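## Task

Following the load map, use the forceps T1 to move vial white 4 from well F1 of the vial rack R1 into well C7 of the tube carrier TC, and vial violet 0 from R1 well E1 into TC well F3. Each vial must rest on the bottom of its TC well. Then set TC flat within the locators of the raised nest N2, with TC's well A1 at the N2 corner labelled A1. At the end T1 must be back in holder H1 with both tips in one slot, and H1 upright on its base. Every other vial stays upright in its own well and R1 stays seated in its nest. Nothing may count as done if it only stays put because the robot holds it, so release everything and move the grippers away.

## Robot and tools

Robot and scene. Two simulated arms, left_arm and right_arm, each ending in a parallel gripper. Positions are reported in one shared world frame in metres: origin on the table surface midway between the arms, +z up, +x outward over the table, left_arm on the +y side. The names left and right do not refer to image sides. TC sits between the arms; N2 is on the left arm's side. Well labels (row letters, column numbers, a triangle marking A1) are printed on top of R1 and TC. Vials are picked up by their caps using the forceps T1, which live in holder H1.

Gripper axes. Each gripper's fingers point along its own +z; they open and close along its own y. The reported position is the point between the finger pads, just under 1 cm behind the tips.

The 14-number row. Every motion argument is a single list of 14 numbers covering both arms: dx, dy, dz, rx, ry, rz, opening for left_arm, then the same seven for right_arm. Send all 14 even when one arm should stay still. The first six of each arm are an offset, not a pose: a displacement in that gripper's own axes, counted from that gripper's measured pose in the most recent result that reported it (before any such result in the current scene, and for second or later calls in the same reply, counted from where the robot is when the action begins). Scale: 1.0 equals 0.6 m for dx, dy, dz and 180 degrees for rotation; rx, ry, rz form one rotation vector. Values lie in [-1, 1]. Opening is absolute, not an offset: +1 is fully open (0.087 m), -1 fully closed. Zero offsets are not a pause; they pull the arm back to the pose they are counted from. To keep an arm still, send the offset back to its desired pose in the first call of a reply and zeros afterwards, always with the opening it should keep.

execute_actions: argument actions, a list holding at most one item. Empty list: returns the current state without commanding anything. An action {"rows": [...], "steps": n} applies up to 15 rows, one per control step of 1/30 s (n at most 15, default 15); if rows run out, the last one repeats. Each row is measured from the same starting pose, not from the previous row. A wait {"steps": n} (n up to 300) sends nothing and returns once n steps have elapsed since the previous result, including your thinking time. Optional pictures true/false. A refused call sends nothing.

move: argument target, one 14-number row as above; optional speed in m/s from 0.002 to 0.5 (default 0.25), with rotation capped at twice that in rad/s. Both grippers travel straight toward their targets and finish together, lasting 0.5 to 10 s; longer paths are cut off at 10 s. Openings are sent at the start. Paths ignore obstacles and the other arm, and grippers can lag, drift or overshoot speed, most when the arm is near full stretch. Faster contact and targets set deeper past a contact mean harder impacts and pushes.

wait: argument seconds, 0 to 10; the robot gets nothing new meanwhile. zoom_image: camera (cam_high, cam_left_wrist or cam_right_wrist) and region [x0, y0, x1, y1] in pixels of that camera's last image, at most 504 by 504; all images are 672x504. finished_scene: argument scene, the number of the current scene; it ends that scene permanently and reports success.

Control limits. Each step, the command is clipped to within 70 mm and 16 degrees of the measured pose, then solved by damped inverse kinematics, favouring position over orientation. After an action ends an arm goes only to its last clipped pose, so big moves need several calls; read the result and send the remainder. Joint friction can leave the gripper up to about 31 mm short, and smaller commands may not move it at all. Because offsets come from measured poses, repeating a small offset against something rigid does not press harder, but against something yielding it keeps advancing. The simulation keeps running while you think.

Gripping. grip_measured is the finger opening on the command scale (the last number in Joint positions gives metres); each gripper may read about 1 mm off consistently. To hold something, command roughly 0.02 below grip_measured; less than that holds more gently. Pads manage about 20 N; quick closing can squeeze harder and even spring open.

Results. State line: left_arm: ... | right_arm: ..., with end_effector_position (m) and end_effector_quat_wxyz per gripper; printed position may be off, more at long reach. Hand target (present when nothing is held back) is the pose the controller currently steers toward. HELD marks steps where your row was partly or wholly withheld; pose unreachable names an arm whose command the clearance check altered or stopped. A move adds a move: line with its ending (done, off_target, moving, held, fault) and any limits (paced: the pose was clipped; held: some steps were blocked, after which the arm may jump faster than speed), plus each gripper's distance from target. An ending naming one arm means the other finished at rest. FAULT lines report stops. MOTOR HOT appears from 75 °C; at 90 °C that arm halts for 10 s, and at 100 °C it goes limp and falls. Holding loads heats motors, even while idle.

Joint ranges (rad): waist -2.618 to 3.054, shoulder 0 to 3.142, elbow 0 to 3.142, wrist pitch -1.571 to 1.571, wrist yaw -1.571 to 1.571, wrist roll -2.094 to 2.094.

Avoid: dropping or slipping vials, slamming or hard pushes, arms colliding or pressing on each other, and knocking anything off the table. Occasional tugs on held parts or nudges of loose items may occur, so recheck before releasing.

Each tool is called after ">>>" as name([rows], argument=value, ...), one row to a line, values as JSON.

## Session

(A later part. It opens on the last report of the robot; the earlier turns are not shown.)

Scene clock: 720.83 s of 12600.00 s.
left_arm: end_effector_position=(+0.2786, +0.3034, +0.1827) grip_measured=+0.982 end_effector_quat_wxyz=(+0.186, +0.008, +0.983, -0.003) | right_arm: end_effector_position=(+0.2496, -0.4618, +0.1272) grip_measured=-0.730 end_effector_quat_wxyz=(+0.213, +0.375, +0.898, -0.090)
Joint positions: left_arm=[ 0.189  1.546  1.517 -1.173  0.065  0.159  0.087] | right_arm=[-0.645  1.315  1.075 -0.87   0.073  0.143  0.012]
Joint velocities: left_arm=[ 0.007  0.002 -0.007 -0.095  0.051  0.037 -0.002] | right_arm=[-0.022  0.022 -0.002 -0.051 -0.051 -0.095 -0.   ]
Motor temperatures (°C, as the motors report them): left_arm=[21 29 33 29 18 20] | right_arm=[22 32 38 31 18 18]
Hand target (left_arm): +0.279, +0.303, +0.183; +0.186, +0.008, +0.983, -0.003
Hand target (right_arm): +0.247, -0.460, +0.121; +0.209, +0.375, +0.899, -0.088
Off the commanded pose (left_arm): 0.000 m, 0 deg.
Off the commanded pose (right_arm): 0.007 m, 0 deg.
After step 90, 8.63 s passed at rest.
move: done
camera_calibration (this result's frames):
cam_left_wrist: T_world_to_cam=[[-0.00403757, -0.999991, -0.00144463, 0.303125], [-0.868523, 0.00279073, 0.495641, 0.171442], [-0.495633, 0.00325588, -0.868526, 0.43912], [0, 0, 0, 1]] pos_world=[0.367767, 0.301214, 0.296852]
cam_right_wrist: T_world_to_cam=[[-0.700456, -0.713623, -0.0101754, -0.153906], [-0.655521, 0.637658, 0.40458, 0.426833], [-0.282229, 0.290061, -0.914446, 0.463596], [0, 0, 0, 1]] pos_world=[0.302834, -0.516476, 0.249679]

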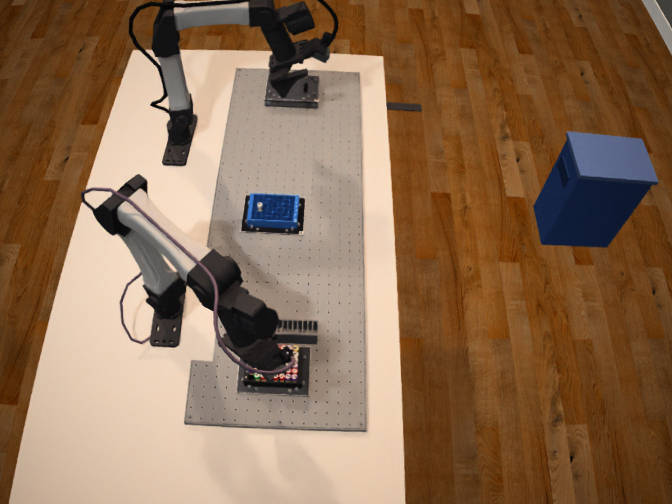

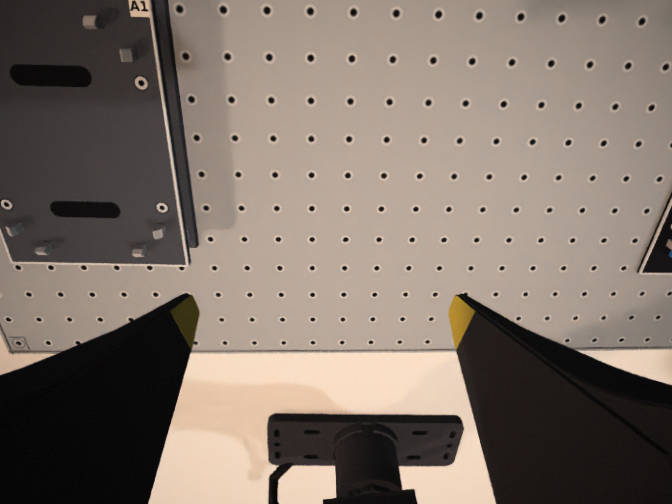

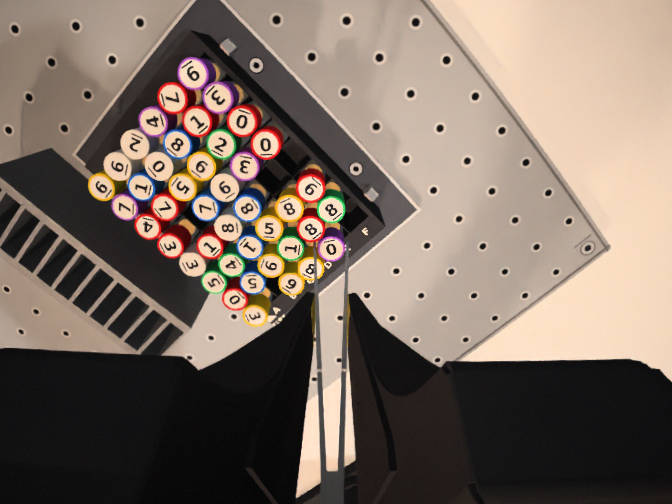

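>>> move(target=[0,0,0,0,0,0,1,-0.0075,0,0.0015,0,-0.006,0,-0.73], speed=0.01)

>>> execute_actions([
  {"rows":[[0,0,0,0,0,0,1,0,0,0,0,0,0,-0.75],[0,0,0,0,0,0,1,0,0,0,0,0,0,-0.76],[0,0,0,0,0,0,1,0,0,0,0,0,0,-0.77],[0,0,0,0,0,0,1,0,0,0,0,0,0,-0.78]],"steps":12},
])

>>> zoom_image(camera="cam_right_wrist", region=[250,180,410,320])

Scene clock: 733.00 s of 12600.00 s.
left_arm: end_effector_position=(+0.2786, +0.3034, +0.1827) grip_measured=+0.982 end_effector_quat_wxyz=(+0.186, +0.008, +0.983, -0.003) | right_arm: end_effector_position=(+0.2508, -0.4627, +0.1276) grip_measured=-0.730 end_effector_quat_wxyz=(+0.216, +0.374, +0.897, -0.090)
Joint positions: left_arm=[ 0.189  1.546  1.517 -1.173  0.065  0.159  0.087] | right_arm=[-0.645  1.315  1.075 -0.864  0.073  0.143  0.012]
Joint velocities: left_arm=[-0.002  0.002 -0.007 -0.022  0.007 -0.022  0.001] | right_arm=[-0.012 -0.017 -0.007 -0.037 -0.037  0.022 -0.001]
Motor temperatures (°C, as the motors report them): left_arm=[21 29 33 29 18 20] | right_arm=[21 32 38 31 18 18]
Hand target (left_arm): +0.279, +0.303, +0.183; +0.186, +0.008, +0.983, -0.003
Hand target (right_arm): +0.253, -0.465, +0.128; +0.221, +0.374, +0.896, -0.093
Off the commanded pose (left_arm): 0.000 m, 0 deg.
Off the commanded pose (right_arm): 0.003 m, 1 deg.
After step 90, 8.03 s passed at rest.
move: done
camera_calibration (this result's frames):
cam_left_wrist: T_world_to_cam=[[-0.00403757, -0.999991, -0.00144463, 0.303125], [-0.868523, 0.00279073, 0.495641, 0.171442], [-0.495633, 0.00325588, -0.868526, 0.43912], [0, 0, 0, 1]] pos_world=[0.367767, 0.301214, 0.296852]
cam_right_wrist: T_world_to_cam=[[-0.700404, -0.713661, -0.0110598, -0.153606], [-0.657502, 0.639104, 0.399046, 0.429856], [-0.277715, 0.286765, -0.916864, 0.462253], [0, 0, 0, 1]] pos_world=[0.30342, -0.516903, 0.250592]

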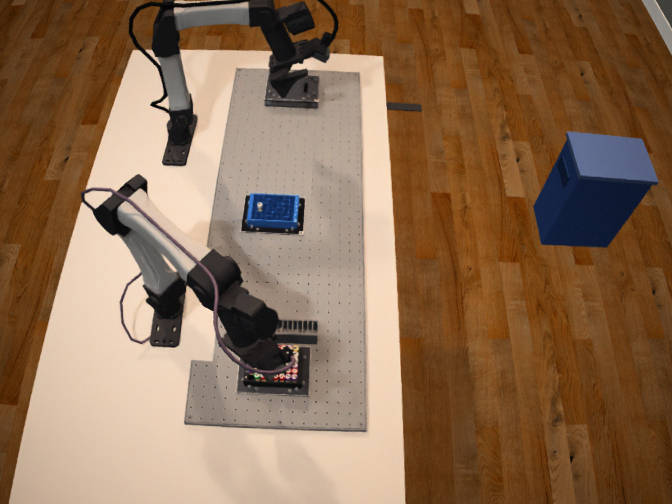

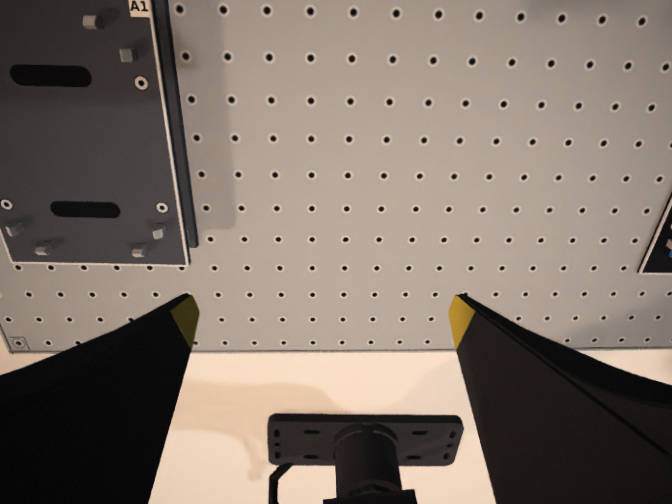

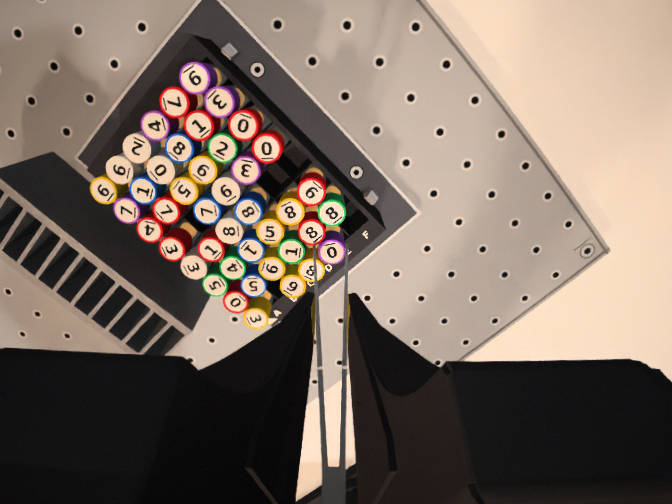

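Scene clock: 733.40 s of 12600.00 s.
left_arm: end_effector_position=(+0.2786, +0.3034, +0.1827) grip_measured=+0.982 end_effector_quat_wxyz=(+0.186, +0.008, +0.983, -0.003) | right_arm: end_effector_position=(+0.2508, -0.4627, +0.1276) grip_measured=-0.777 end_effector_quat_wxyz=(+0.216, +0.374, +0.897, -0.090)
Joint positions: left_arm=[ 0.189  1.546  1.517 -1.173  0.065  0.159  0.087] | right_arm=[-0.645  1.315  1.075 -0.864  0.073  0.143  0.01 ]
Joint velocities: left_arm=[ 0.002 -0.007  0.002 -0.022 -0.037 -0.037 -0.001] | right_arm=[-0.012 -0.002 -0.017 -0.022  0.037 -0.007  0.002]
Motor temperatures (°C, as the motors report them): left_arm=[21 29 33 29 18 20] | right_arm=[21 32 38 31 18 18]
Hand target (left_arm): +0.279, +0.303, +0.183; +0.186, +0.008, +0.983, -0.003
Hand target (right_arm): +0.251, -0.463, +0.128; +0.216, +0.374, +0.897, -0.090
Off the commanded pose (left_arm): 0.000 m, 0 deg.
Off the commanded pose (right_arm): 0.000 m, 0 deg.
Steps of this call (steps 1 to 12: all 12 steps of this action). Readings (end_effector_position):
1: left_arm (+0.2786, +0.3034, +0.1827) | right_arm (+0.2508, -0.4627, +0.1276)
2: left_arm (+0.2786, +0.3034, +0.1827) | right_arm (+0.2508, -0.4627, +0.1276)
4: left_arm (+0.2786, +0.3034, +0.1827) | right_arm (+0.2508, -0.4627, +0.1276)
8: left_arm (+0.2786, +0.3034, +0.1827) | right_arm (+0.2508, -0.4627, +0.1276)
12: the state above
camera_calibration (this result's frames):
cam_left_wrist: T_world_to_cam=[[-0.00403757, -0.999991, -0.00144463, 0.303125], [-0.868523, 0.00279073, 0.495641, 0.171442], [-0.495633, 0.00325588, -0.868526, 0.43912], [0, 0, 0, 1]] pos_world=[0.367767, 0.301214, 0.296852]
cam_right_wrist: T_world_to_cam=[[-0.700404, -0.713661, -0.0110598, -0.153606], [-0.657502, 0.639104, 0.399046, 0.429856], [-0.277715, 0.286765, -0.916864, 0.462253], [0, 0, 0, 1]] pos_world=[0.30342, -0.516903, 0.250592]

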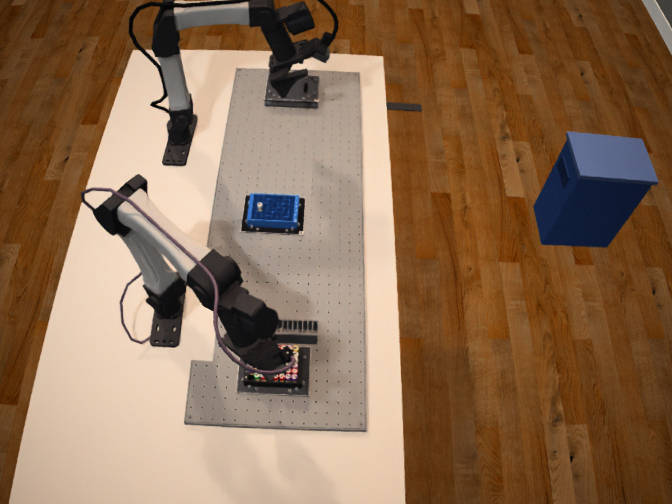

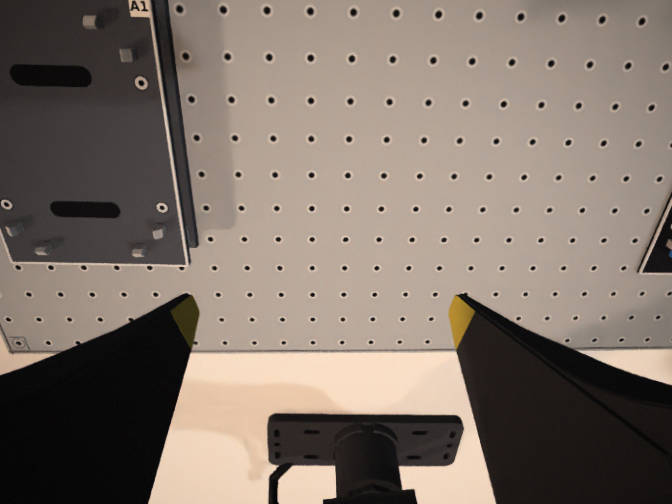

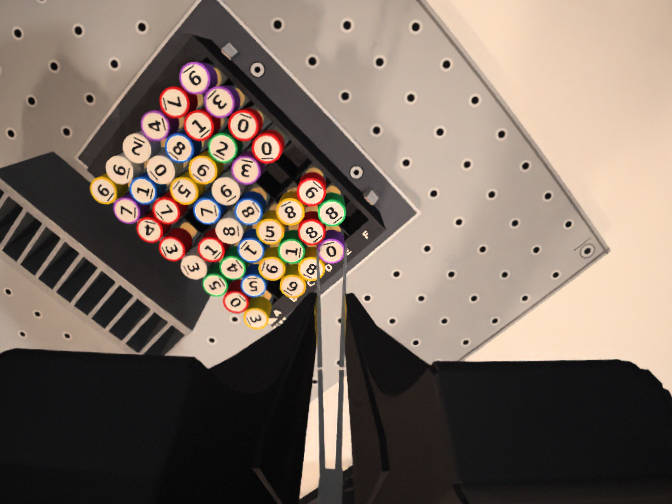

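Region (250, 180, 410, 320) of cam_right_wrist's 672x504 image, scaled by 3.150, with more detail than that image has; it fills the top 441 rows of this view, and the rest is white.

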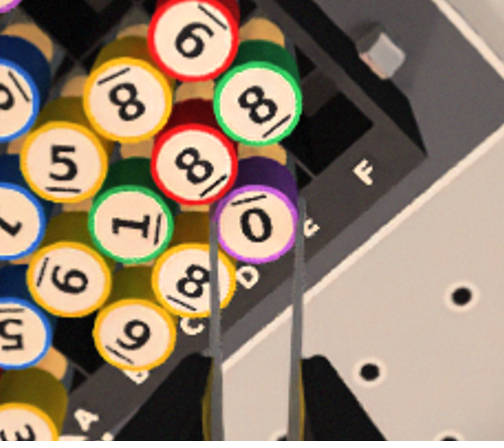

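>>> execute_actions([
  {"rows":[[0,0,0,0,0,0,1,0,0,0,0,0,0,-0.79],[0,0,0,0,0,0,1,0,0,0,0,0,0,-0.79],[0,0,0,0,0,0,1,0,0,0,0,0,0,-0.795],[0,0,0,0,0,0,1,0,0,0,0,0,0,-0.80]],"steps":10},
], pictures=false)

>>> move(target=[0,0,0,0,0,0,1,-0.056,0,-0.112,0,0,0,-0.80], speed=0.05)

Scene clock: 740.83 s of 12600.00 s.
left_arm: end_effector_position=(+0.2786, +0.3034, +0.1827) grip_measured=+0.982 end_effector_quat_wxyz=(+0.186, +0.008, +0.983, -0.003) | right_arm: end_effector_position=(+0.2508, -0.4627, +0.1276) grip_measured=-0.795 end_effector_quat_wxyz=(+0.216, +0.374, +0.897, -0.090)
Joint positions: left_arm=[ 0.189  1.546  1.517 -1.173  0.065  0.159  0.087] | right_arm=[-0.645  1.315  1.075 -0.864  0.073  0.143  0.009]
Joint velocities: left_arm=[-0.022 -0.012 -0.012  0.007 -0.095 -0.022  0.   ] | right_arm=[ 0.002  0.007  0.002 -0.051 -0.066 -0.051  0.   ]
Motor temperatures (°C, as the motors report them): left_arm=[21 29 33 29 18 20] | right_arm=[21 31 38 30 18 18]
Hand target (left_arm): +0.279, +0.303, +0.183; +0.186, +0.008, +0.983, -0.003
Hand target (right_arm): +0.251, -0.463, +0.128; +0.216, +0.374, +0.897, -0.090
Off the commanded pose (left_arm): 0.000 m, 0 deg.
Off the commanded pose (right_arm): 0.000 m, 0 deg.
Steps of this call (steps 1 to 90: nothing new was sent; then 4.10 s passed at rest; steps 91 to 100: all 10 steps of this action). Readings (end_effector_position):
91: left_arm (+0.2786, +0.3034, +0.1827) | right_arm (+0.2508, -0.4627, +0.1276)
92: left_arm (+0.2786, +0.3034, +0.1827) | right_arm (+0.2508, -0.4627, +0.1276)
94: left_arm (+0.2786, +0.3034, +0.1827) | right_arm (+0.2508, -0.4627, +0.1276)
98: left_arm (+0.2786, +0.3034, +0.1827) | right_arm (+0.2508, -0.4627, +0.1276)
100: the state above

Scene clock: 743.03 s of 12600.00 s.
left_arm: end_effector_position=(+0.2786, +0.3034, +0.1827) grip_measured=+0.982 end_effector_quat_wxyz=(+0.186, +0.008, +0.983, -0.003) | right_arm: end_effector_position=(+0.2508, -0.4627, +0.2025) grip_measured=-0.795 end_effector_quat_wxyz=(+0.223, +0.374, +0.895, -0.092)
Joint positions: left_arm=[ 0.189  1.546  1.517 -1.173  0.065  0.159  0.087] | right_arm=[-0.645  1.341  1.39  -1.137  0.073  0.143  0.009]
Joint velocities: left_arm=[ 0.007  0.007 -0.002  0.007 -0.022  0.007  0.   ] | right_arm=[-0.002 -0.027 -0.007 -0.051 -0.051 -0.007  0.   ]
Motor temperatures (°C, as the motors report them): left_arm=[21 29 33 29 18 20] | right_arm=[21 31 38 30 18 18]
Hand target (left_arm): +0.279, +0.303, +0.183; +0.186, +0.008, +0.983, -0.003
Hand target (right_arm): +0.252, -0.462, +0.203; +0.216, +0.374, +0.897, -0.090
Off the commanded pose (left_arm): 0.000 m, 0 deg.
Off the commanded pose (right_arm): 0.001 m, 1 deg.
move: done
camera_calibration (this result's frames):
cam_left_wrist: T_world_to_cam=[[-0.00403757, -0.999991, -0.00144463, 0.303125], [-0.868523, 0.00279073, 0.495641, 0.171442], [-0.495633, 0.00325588, -0.868526, 0.43912], [0, 0, 0, 1]] pos_world=[0.367767, 0.301214, 0.296852]
cam_right_wrist: T_world_to_cam=[[-0.700242, -0.713779, -0.0134346, -0.152395], [-0.66269, 0.642891, 0.3841, 0.406025], [-0.265526, 0.277866, -0.923194, 0.525032], [0, 0, 0, 1]] pos_world=[0.301765, -0.515695, 0.326704]

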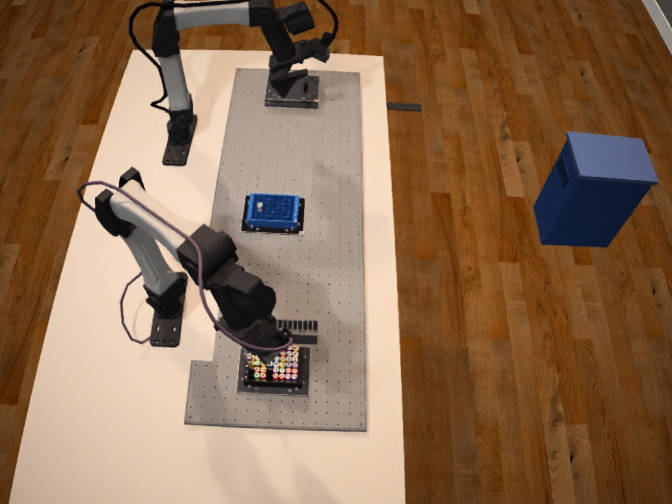

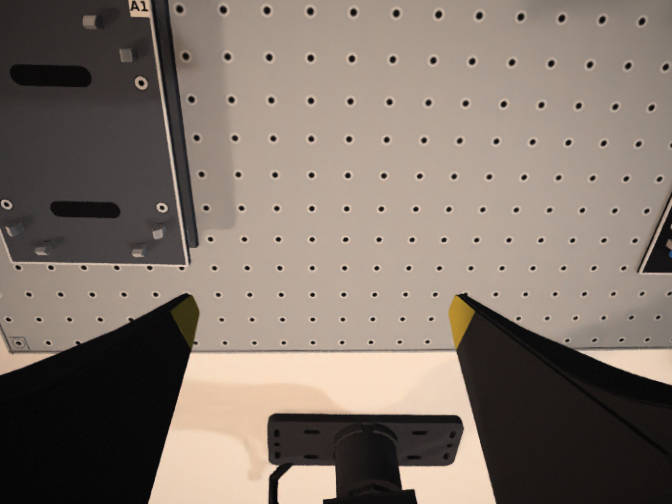

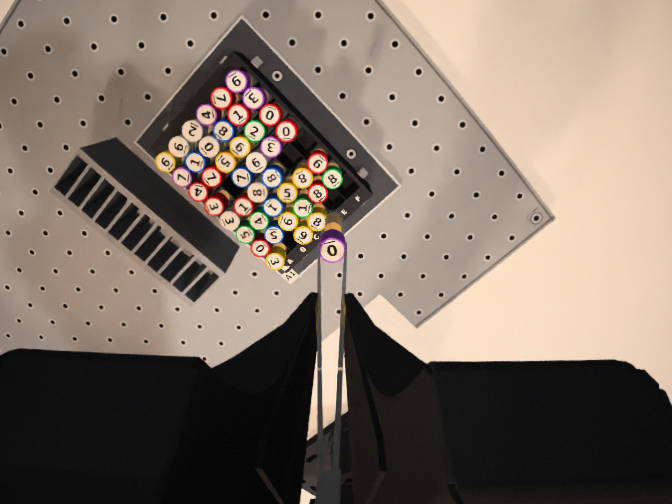

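>>> move(target=[0,0,0,0,0,0,1,0.487,0.612,-0.221,-0.235,0,-0.44,-0.80], speed=0.12)

>>> zoom_image(camera="cam_right_wrist", region=[240,130,440,300])

Scene clock: 759.37 s of 12600.00 s.
left_arm: end_effector_position=(+0.2786, +0.3034, +0.1827) grip_measured=+0.982 end_effector_quat_wxyz=(+0.186, +0.008, +0.983, -0.003) | right_arm: end_effector_position=(+0.2802, +0.0176, +0.1810) grip_measured=-0.795 end_effector_quat_wxyz=(+0.218, -0.354, +0.904, +0.098)
Joint positions: left_arm=[ 0.189  1.546  1.517 -1.173  0.065  0.159  0.087] | right_arm=[ 0.878  1.772  1.728 -1.046  0.044  0.134  0.009]
Joint velocities: left_arm=[ 0.012 -0.002  0.022 -0.051 -0.037 -0.037  0.001] | right_arm=[-0.017  0.007  0.032 -0.022 -0.066 -0.081 -0.001]
Motor temperatures (°C, as the motors report them): left_arm=[21 29 33 29 18 20] | right_arm=[21 31 39 30 18 18]
Hand target (left_arm): +0.279, +0.303, +0.183; +0.186, +0.008, +0.983, -0.003
Hand target (right_arm): +0.279, +0.026, +0.183; +0.219, -0.364, +0.899, +0.106
Off the commanded pose (left_arm): 0.000 m, 0 deg.
Off the commanded pose (right_arm): 0.009 m, 2 deg.
After step 90, 6.43 s passed at rest.
move: done
camera_calibration (this result's frames):
cam_left_wrist: T_world_to_cam=[[-0.00403757, -0.999991, -0.00144463, 0.303125], [-0.868523, 0.00279073, 0.495641, 0.171442], [-0.495633, 0.00325588, -0.868526, 0.43912], [0, 0, 0, 1]] pos_world=[0.367767, 0.301214, 0.296852]
cam_right_wrist: T_world_to_cam=[[0.694191, -0.718948, -0.0348234, -0.176007], [-0.653179, -0.649536, 0.389179, 0.144196], [-0.302418, -0.247418, -0.920504, 0.398622], [0, 0, 0, 1]] pos_world=[0.336919, 0.0657471, 0.304686]

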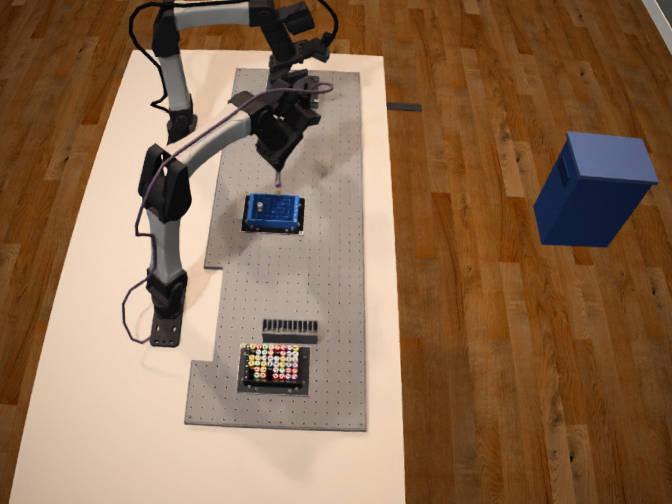

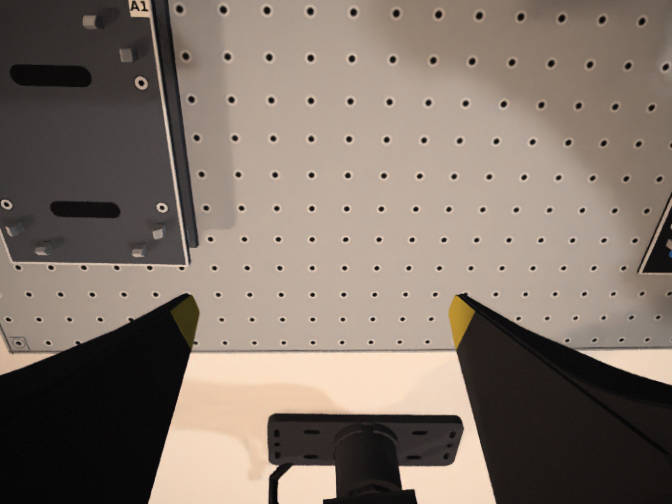

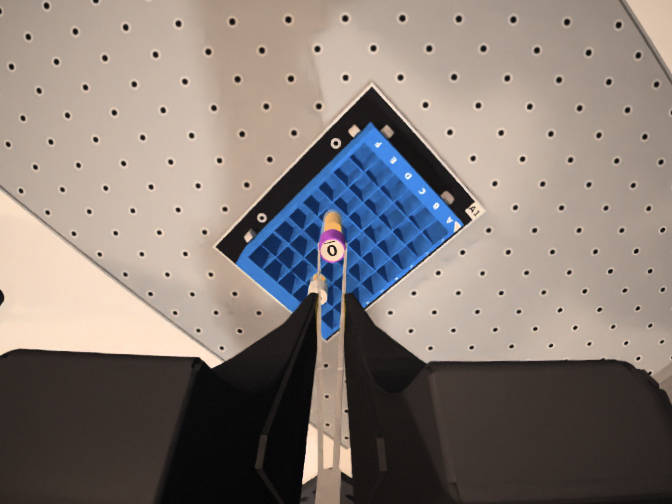

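Region (240, 130, 440, 300) of cam_right_wrist's 672x504 image, scaled by 2.520, with more detail than that image has; it fills the top 428 rows of this view, and the rest is white.

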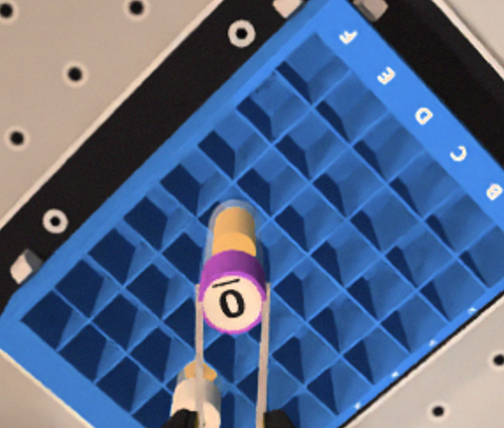

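>>> move(target=[0,0,0,0,0,0,1,-0.007,-0.003,0.036,0,0,0,-0.80], speed=0.03)

>>> zoom_image(camera="cam_right_wrist", region=[240,130,440,300])

Scene clock: 765.50 s of 12600.00 s.
left_arm: end_effector_position=(+0.2786, +0.3034, +0.1827) grip_measured=+0.982 end_effector_quat_wxyz=(+0.186, +0.008, +0.983, -0.003) | right_arm: end_effector_position=(+0.2880, +0.0274, +0.1747) grip_measured=-0.795 end_effector_quat_wxyz=(+0.226, -0.354, +0.902, +0.103)
Joint positions: left_arm=[ 0.189  1.546  1.517 -1.173  0.065  0.159  0.087] | right_arm=[ 0.878  1.798  1.728 -1.001  0.043  0.132  0.009]
Joint velocities: left_arm=[-0.007 -0.027 -0.002 -0.007 -0.081 -0.022  0.001] | right_arm=[ 0.002  0.002  0.012  0.11  -0.022  0.081  0.   ]
Motor temperatures (°C, as the motors report them): left_arm=[21 29 33 29 18 20] | right_arm=[21 32 40 30 18 18]
Hand target (left_arm): +0.279, +0.303, +0.183; +0.186, +0.008, +0.983, -0.003
Hand target (right_arm): +0.291, +0.025, +0.164; +0.218, -0.354, +0.904, +0.098
Off the commanded pose (left_arm): 0.000 m, 0 deg.
Off the commanded pose (right_arm): 0.011 m, 1 deg.
After step 90, 2.10 s passed at rest.
move: off_target (right_arm)
camera_calibration (this result's frames):
cam_left_wrist: T_world_to_cam=[[-0.00403757, -0.999991, -0.00144463, 0.303125], [-0.868523, 0.00279073, 0.495641, 0.171442], [-0.495633, 0.00325588, -0.868526, 0.43912], [0, 0, 0, 1]] pos_world=[0.367767, 0.301214, 0.296852]
cam_right_wrist: T_world_to_cam=[[0.69609, -0.717005, -0.0369221, -0.174858], [-0.65645, -0.656442, 0.371696, 0.162339], [-0.290745, -0.234496, -0.92762, 0.395082], [0, 0, 0, 1]] pos_world=[0.343152, 0.0738374, 0.299689]

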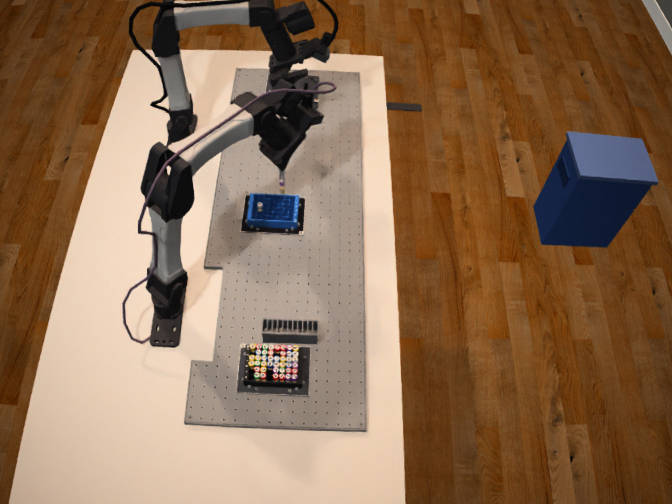

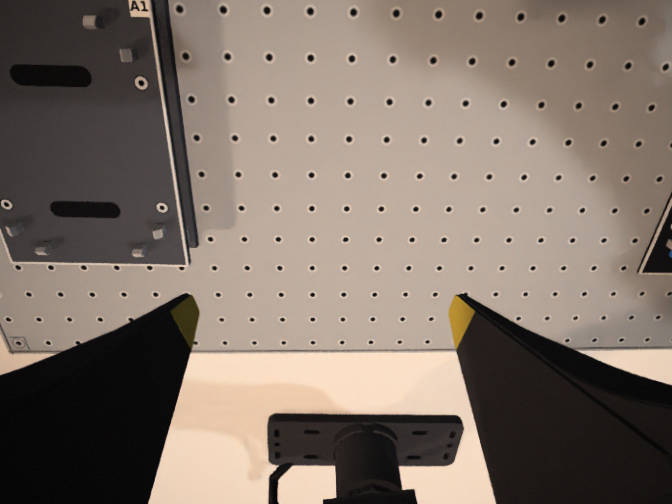

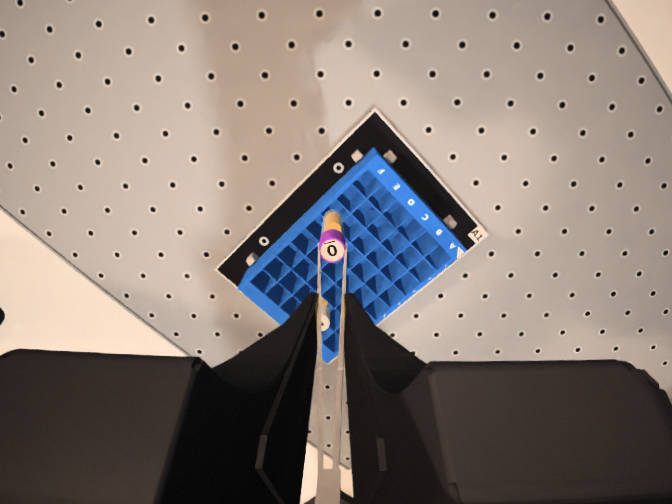

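Region (240, 130, 440, 300) of cam_right_wrist's 672x504 image, scaled by 2.520, with more detail than that image has; it fills the top 428 rows of this view, and the rest is white.

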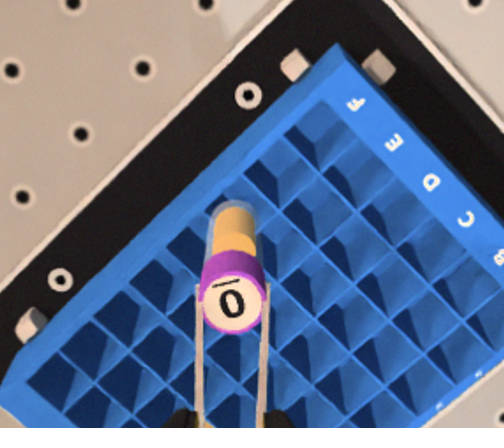

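>>> move(target=[0,0,0,0,0,0,1,0.021,-0.009,0.021,0,0.008,0,-0.80], speed=0.02)

>>> zoom_image(camera="cam_right_wrist", region=[240,130,440,300])

Scene clock: 772.33 s of 12600.00 s.
left_arm: end_effector_position=(+0.2786, +0.3034, +0.1827) grip_measured=+0.982 end_effector_quat_wxyz=(+0.186, +0.008, +0.983, -0.003) | right_arm: end_effector_position=(+0.2855, +0.0241, +0.1611) grip_measured=-0.795 end_effector_quat_wxyz=(+0.216, -0.357, +0.904, +0.097)
Joint positions: left_arm=[ 0.189  1.546  1.517 -1.173  0.065  0.159  0.087] | right_arm=[ 0.878  1.798  1.682 -0.979  0.043  0.128  0.009]
Joint velocities: left_arm=[-0.012 -0.002  0.007  0.007  0.007  0.066  0.   ] | right_arm=[ 0.007 -0.002 -0.007  0.066 -0.037 -0.022 -0.   ]
Motor temperatures (°C, as the motors report them): left_arm=[21 29 33 29 18 20] | right_arm=[21 33 39 30 18 18]
Hand target (left_arm): +0.279, +0.303, +0.183; +0.186, +0.008, +0.983, -0.003
Hand target (right_arm): +0.288, +0.020, +0.158; +0.214, -0.355, +0.904, +0.098
Off the commanded pose (left_arm): 0.000 m, 0 deg.
Off the commanded pose (right_arm): 0.006 m, 0 deg.
After step 90, 2.67 s passed at rest.
move: done
camera_calibration (this result's frames):
cam_left_wrist: T_world_to_cam=[[-0.00403757, -0.999991, -0.00144463, 0.303125], [-0.868523, 0.00279073, 0.495641, 0.171442], [-0.495633, 0.00325588, -0.868526, 0.43912], [0, 0, 0, 1]] pos_world=[0.367767, 0.301214, 0.296852]
cam_right_wrist: T_world_to_cam=[[0.698262, -0.715125, -0.0320354, -0.177486], [-0.648699, -0.651058, 0.394098, 0.157614], [-0.302686, -0.254403, -0.91851, 0.383402], [0, 0, 0, 1]] pos_world=[0.342227, 0.0732297, 0.284358]

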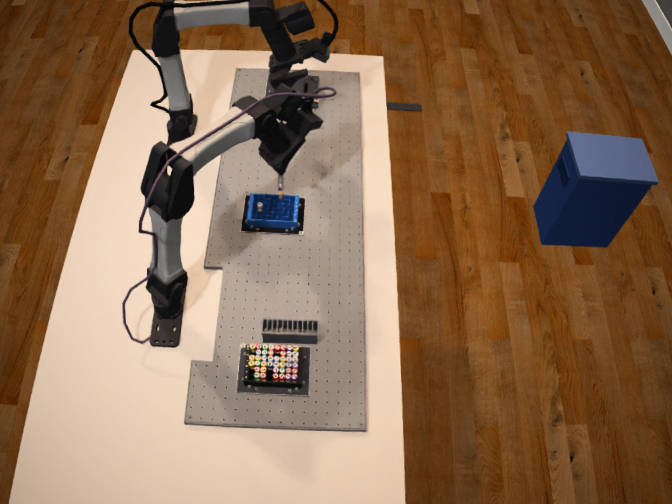

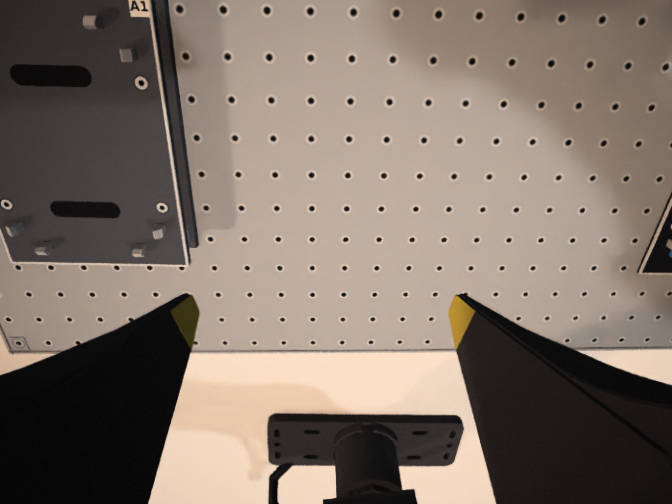

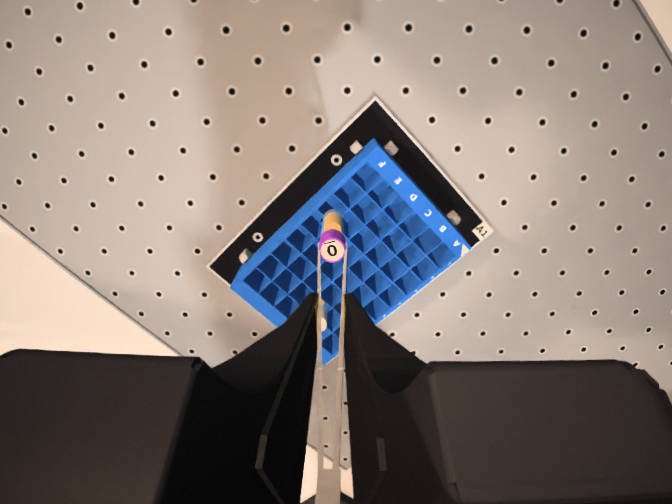

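Region (240, 130, 440, 300) of cam_right_wrist's 672x504 image, scaled by 2.520, with more detail than that image has; it fills the top 428 rows of this view, and the rest is white.

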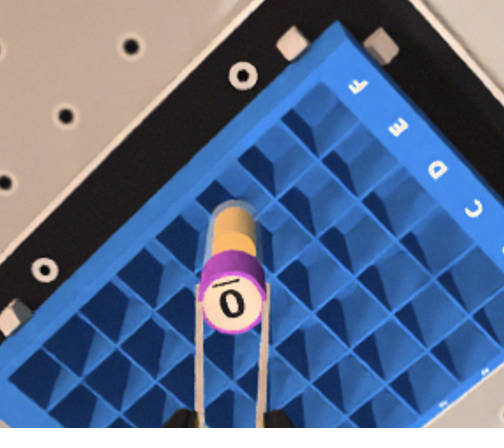

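>>> move(target=[0,0,0,0,0,0,1,-0.0095,-0.0105,0.002,0,-0.0075,0,-0.80], speed=0.012)

>>> zoom_image(camera="cam_right_wrist", region=[240,130,440,300])

Scene clock: 779.07 s of 12600.00 s.
left_arm: end_effector_position=(+0.2786, +0.3034, +0.1827) grip_measured=+0.982 end_effector_quat_wxyz=(+0.186, +0.008, +0.983, -0.003) | right_arm: end_effector_position=(+0.2899, +0.0243, +0.1621) grip_measured=-0.795 end_effector_quat_wxyz=(+0.222, -0.358, +0.902, +0.098)
Joint positions: left_arm=[ 0.189  1.546  1.517 -1.173  0.065  0.159  0.087] | right_arm=[ 0.871  1.798  1.682 -0.967  0.043  0.118  0.009]
Joint velocities: left_arm=[-0.007 -0.012 -0.007  0.037  0.007  0.022 -0.001] | right_arm=[-0.022  0.012 -0.002 -0.007  0.051 -0.095  0.   ]
Motor temperatures (°C, as the motors report them): left_arm=[21 29 33 29 18 20] | right_arm=[22 34 39 30 18 18]
Hand target (left_arm): +0.279, +0.303, +0.183; +0.186, +0.008, +0.983, -0.003
Hand target (right_arm): +0.294, +0.023, +0.163; +0.226, -0.357, +0.901, +0.101
Off the commanded pose (left_arm): 0.000 m, 0 deg.
Off the commanded pose (right_arm): 0.004 m, 1 deg.
After step 90, 2.60 s passed at rest.
move: done
camera_calibration (this result's frames):
cam_left_wrist: T_world_to_cam=[[-0.00403757, -0.999991, -0.00144463, 0.303125], [-0.868523, 0.00279073, 0.495641, 0.171442], [-0.495633, 0.00325588, -0.868526, 0.43912], [0, 0, 0, 1]] pos_world=[0.367767, 0.301214, 0.296852]
cam_right_wrist: T_world_to_cam=[[0.699973, -0.713586, -0.0288572, -0.181357], [-0.65181, -0.654844, 0.382522, 0.163096], [-0.291859, -0.248945, -0.923496, 0.383232], [0, 0, 0, 1]] pos_world=[0.345103, 0.0727924, 0.286292]

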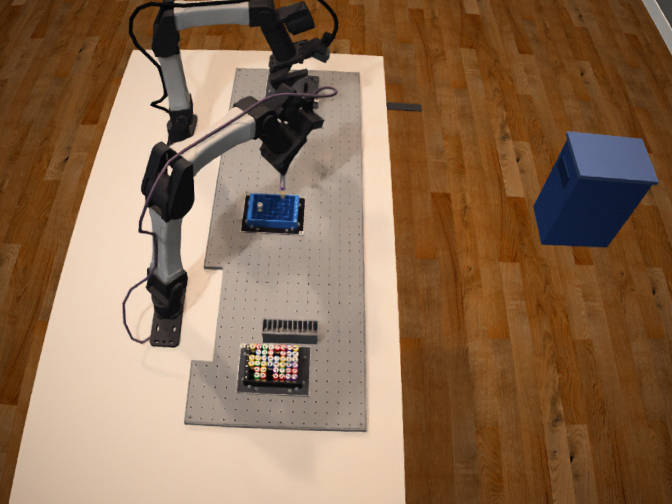

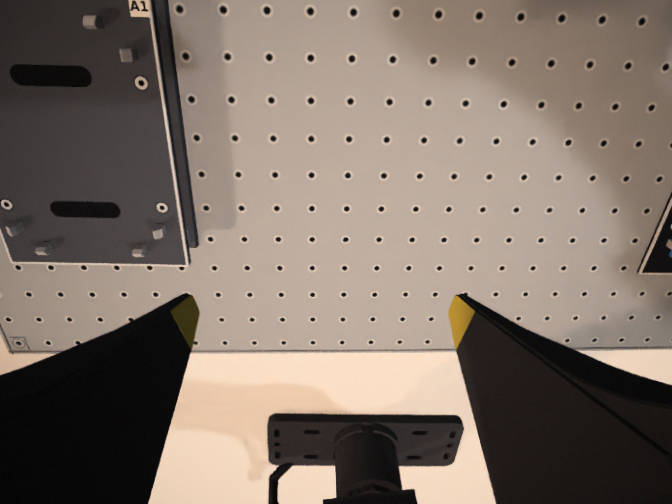

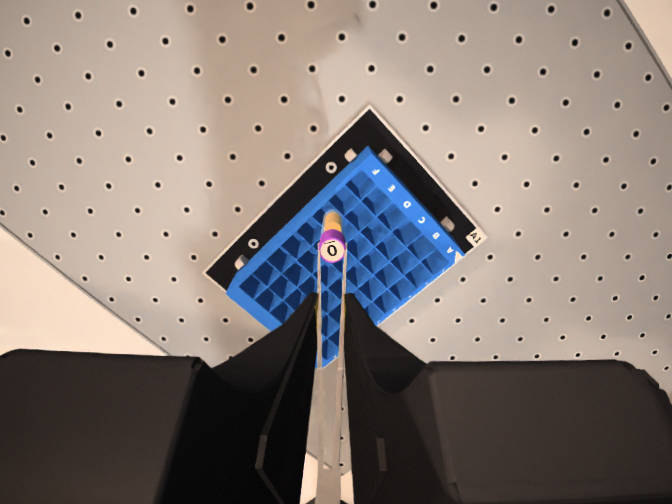

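Region (240, 130, 440, 300) of cam_right_wrist's 672x504 image, scaled by 2.520, with more detail than that image has; it fills the top 428 rows of this view, and the rest is white.

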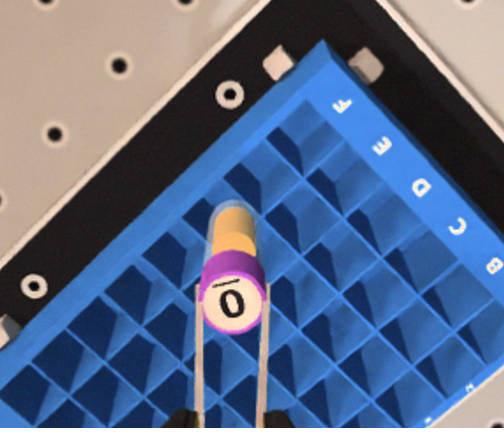

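>>> move(target=[0,0,0,0,0,0,1,0,0,0,0,0,0.012,-0.80], speed=0.02)

>>> move(target=[0,0,0,0,0,0,1,0.0125,0,0.02,0,0.001,0,-0.80], speed=0.012)

>>> zoom_image(camera="cam_right_wrist", region=[240,130,440,300])

Scene clock: 790.63 s of 12600.00 s.
left_arm: end_effector_position=(+0.2786, +0.3034, +0.1827) grip_measured=+0.982 end_effector_quat_wxyz=(+0.186, +0.008, +0.983, -0.003) | right_arm: end_effector_position=(+0.2893, +0.0253, +0.1621) grip_measured=-0.795 end_effector_quat_wxyz=(+0.221, -0.346, +0.906, +0.101)
Joint positions: left_arm=[ 0.189  1.546  1.517 -1.173  0.065  0.159  0.087] | right_arm=[ 0.871  1.798  1.682 -0.966  0.043  0.144  0.009]
Joint velocities: left_arm=[-0.007 -0.002  0.002 -0.022 -0.022  0.007  0.   ] | right_arm=[ 0.002  0.002 -0.002  0.022 -0.037  0.11   0.   ]
Motor temperatures (°C, as the motors report them): left_arm=[21 29 33 29 18 20] | right_arm=[22 36 39 31 18 18]
Hand target (left_arm): +0.279, +0.303, +0.183; +0.186, +0.008, +0.983, -0.003
Hand target (right_arm): +0.290, +0.024, +0.162; +0.220, -0.341, +0.908, +0.102
Off the commanded pose (left_arm): 0.000 m, 0 deg.
Off the commanded pose (right_arm): 0.001 m, 1 deg.
After step 90, 7.40 s passed at rest.
move: done
camera_calibration (this result's frames):
cam_left_wrist: T_world_to_cam=[[-0.00403757, -0.999991, -0.00144463, 0.303125], [-0.868523, 0.00279073, 0.495641, 0.171442], [-0.495633, 0.00325588, -0.868526, 0.43912], [0, 0, 0, 1]] pos_world=[0.367767, 0.301214, 0.296852]
cam_right_wrist: T_world_to_cam=[[0.683174, -0.729095, -0.0411452, -0.173012], [-0.663524, -0.64329, 0.381985, 0.166453], [-0.304972, -0.233662, -0.923252, 0.386731], [0, 0, 0, 1]] pos_world=[0.346586, 0.0712998, 0.286349]

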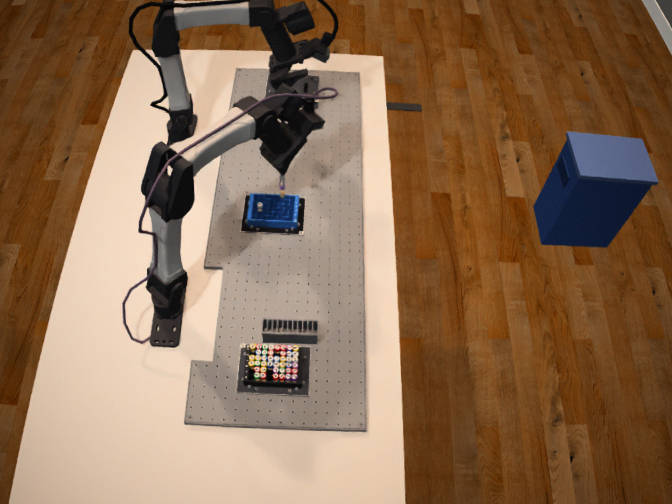

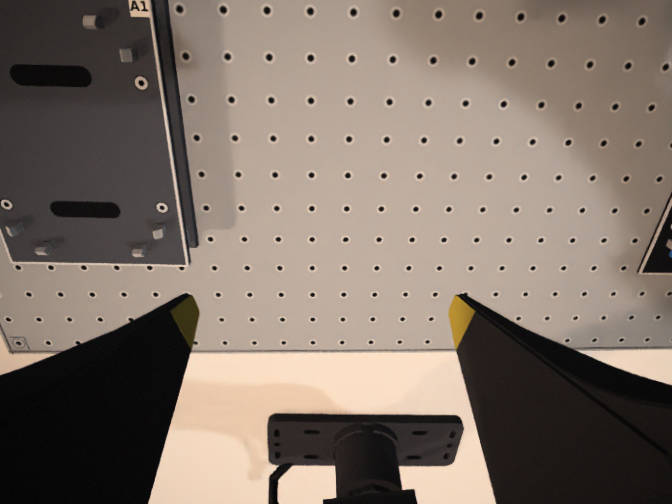

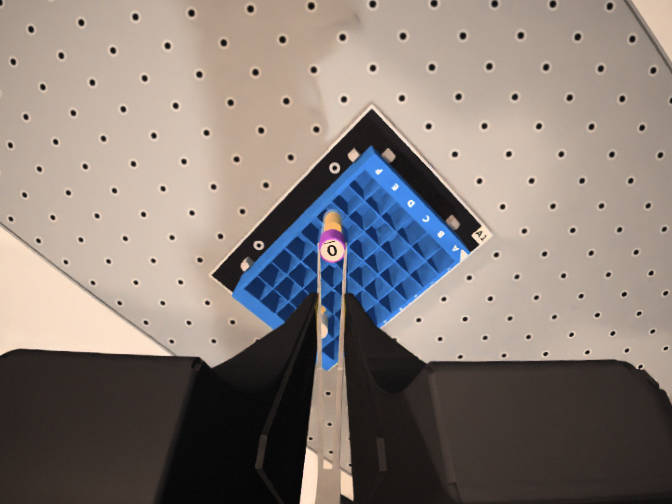

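Scene clock: 792.07 s of 12600.00 s.
left_arm: end_effector_position=(+0.2786, +0.3034, +0.1827) grip_measured=+0.982 end_effector_quat_wxyz=(+0.186, +0.008, +0.983, -0.003) | right_arm: end_effector_position=(+0.2896, +0.0256, +0.1519) grip_measured=-0.800 end_effector_quat_wxyz=(+0.220, -0.347, +0.906, +0.100)
Joint positions: left_arm=[ 0.189  1.546  1.517 -1.173  0.065  0.159  0.087] | right_arm=[ 0.871  1.798  1.642 -0.928  0.043  0.144  0.009]
Joint velocities: left_arm=[-0.002 -0.002 -0.012 -0.022 -0.007  0.022 -0.   ] | right_arm=[-0.002 -0.002  0.012 -0.037  0.022  0.022 -0.001]
Motor temperatures (°C, as the motors report them): left_arm=[21 29 33 29 18 20] | right_arm=[22 36 39 31 18 18]
Hand target (left_arm): +0.279, +0.303, +0.183; +0.186, +0.008, +0.983, -0.003
Hand target (right_arm): +0.288, +0.025, +0.148; +0.219, -0.347, +0.907, +0.100
Off the commanded pose (left_arm): 0.000 m, 0 deg.
Off the commanded pose (right_arm): 0.004 m, 0 deg.
move: done
camera_calibration (this result's frames):
cam_left_wrist: T_world_to_cam=[[-0.00403757, -0.999991, -0.00144463, 0.303125], [-0.868523, 0.00279073, 0.495641, 0.171442], [-0.495633, 0.00325588, -0.868526, 0.43912], [0, 0, 0, 1]] pos_world=[0.367767, 0.301214, 0.296852]
cam_right_wrist: T_world_to_cam=[[0.683115, -0.729168, -0.0408439, -0.173395], [-0.662969, -0.642612, 0.384086, 0.170322], [-0.30631, -0.235296, -0.922394, 0.377769], [0, 0, 0, 1]] pos_world=[0.347081, 0.0719053, 0.275952]

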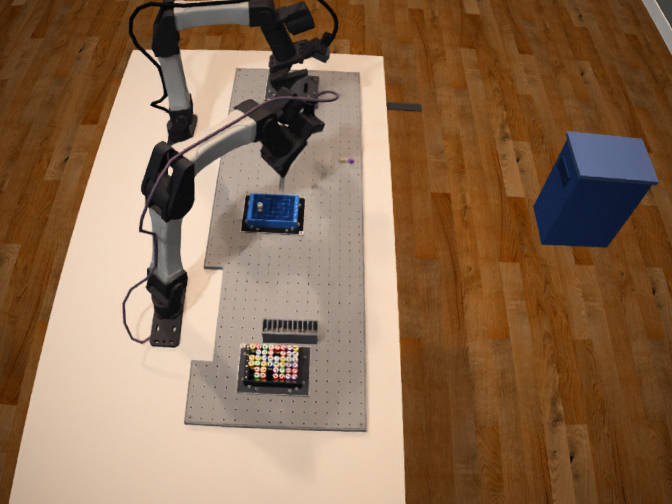

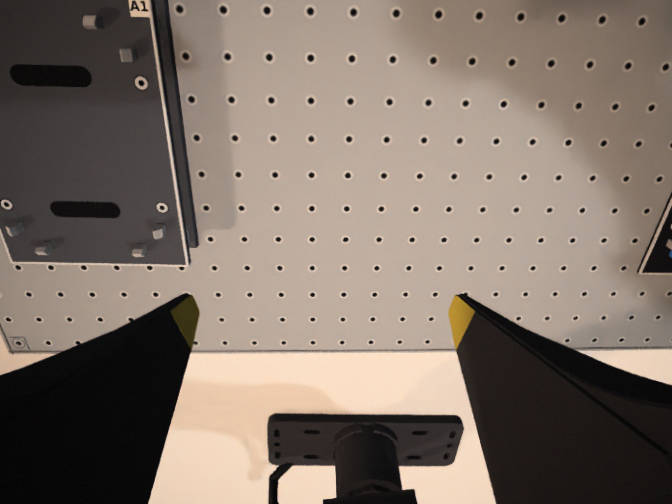

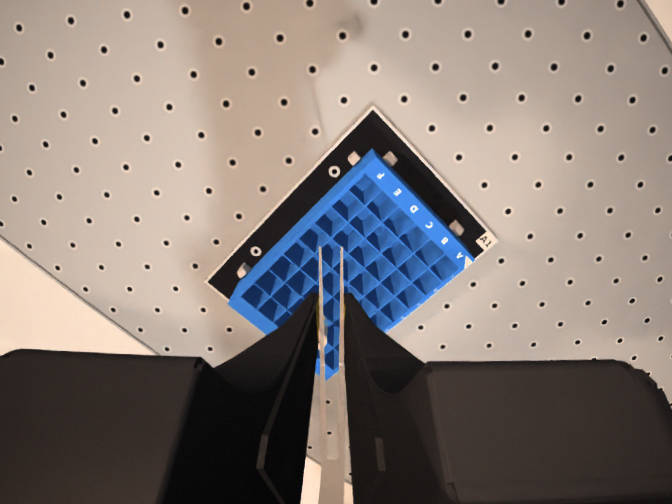

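Region (240, 130, 440, 300) of cam_right_wrist's 672x504 image, scaled by 2.520, with more detail than that image has; it fills the top 428 rows of this view, and the rest is white.

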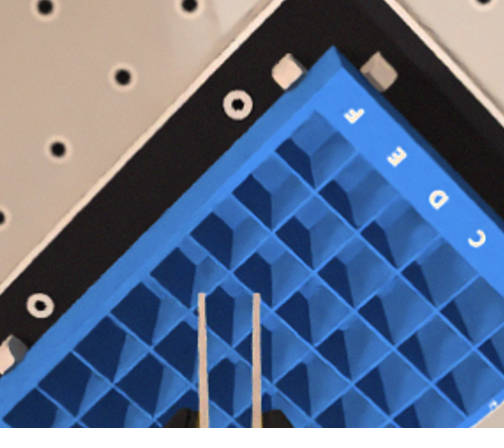

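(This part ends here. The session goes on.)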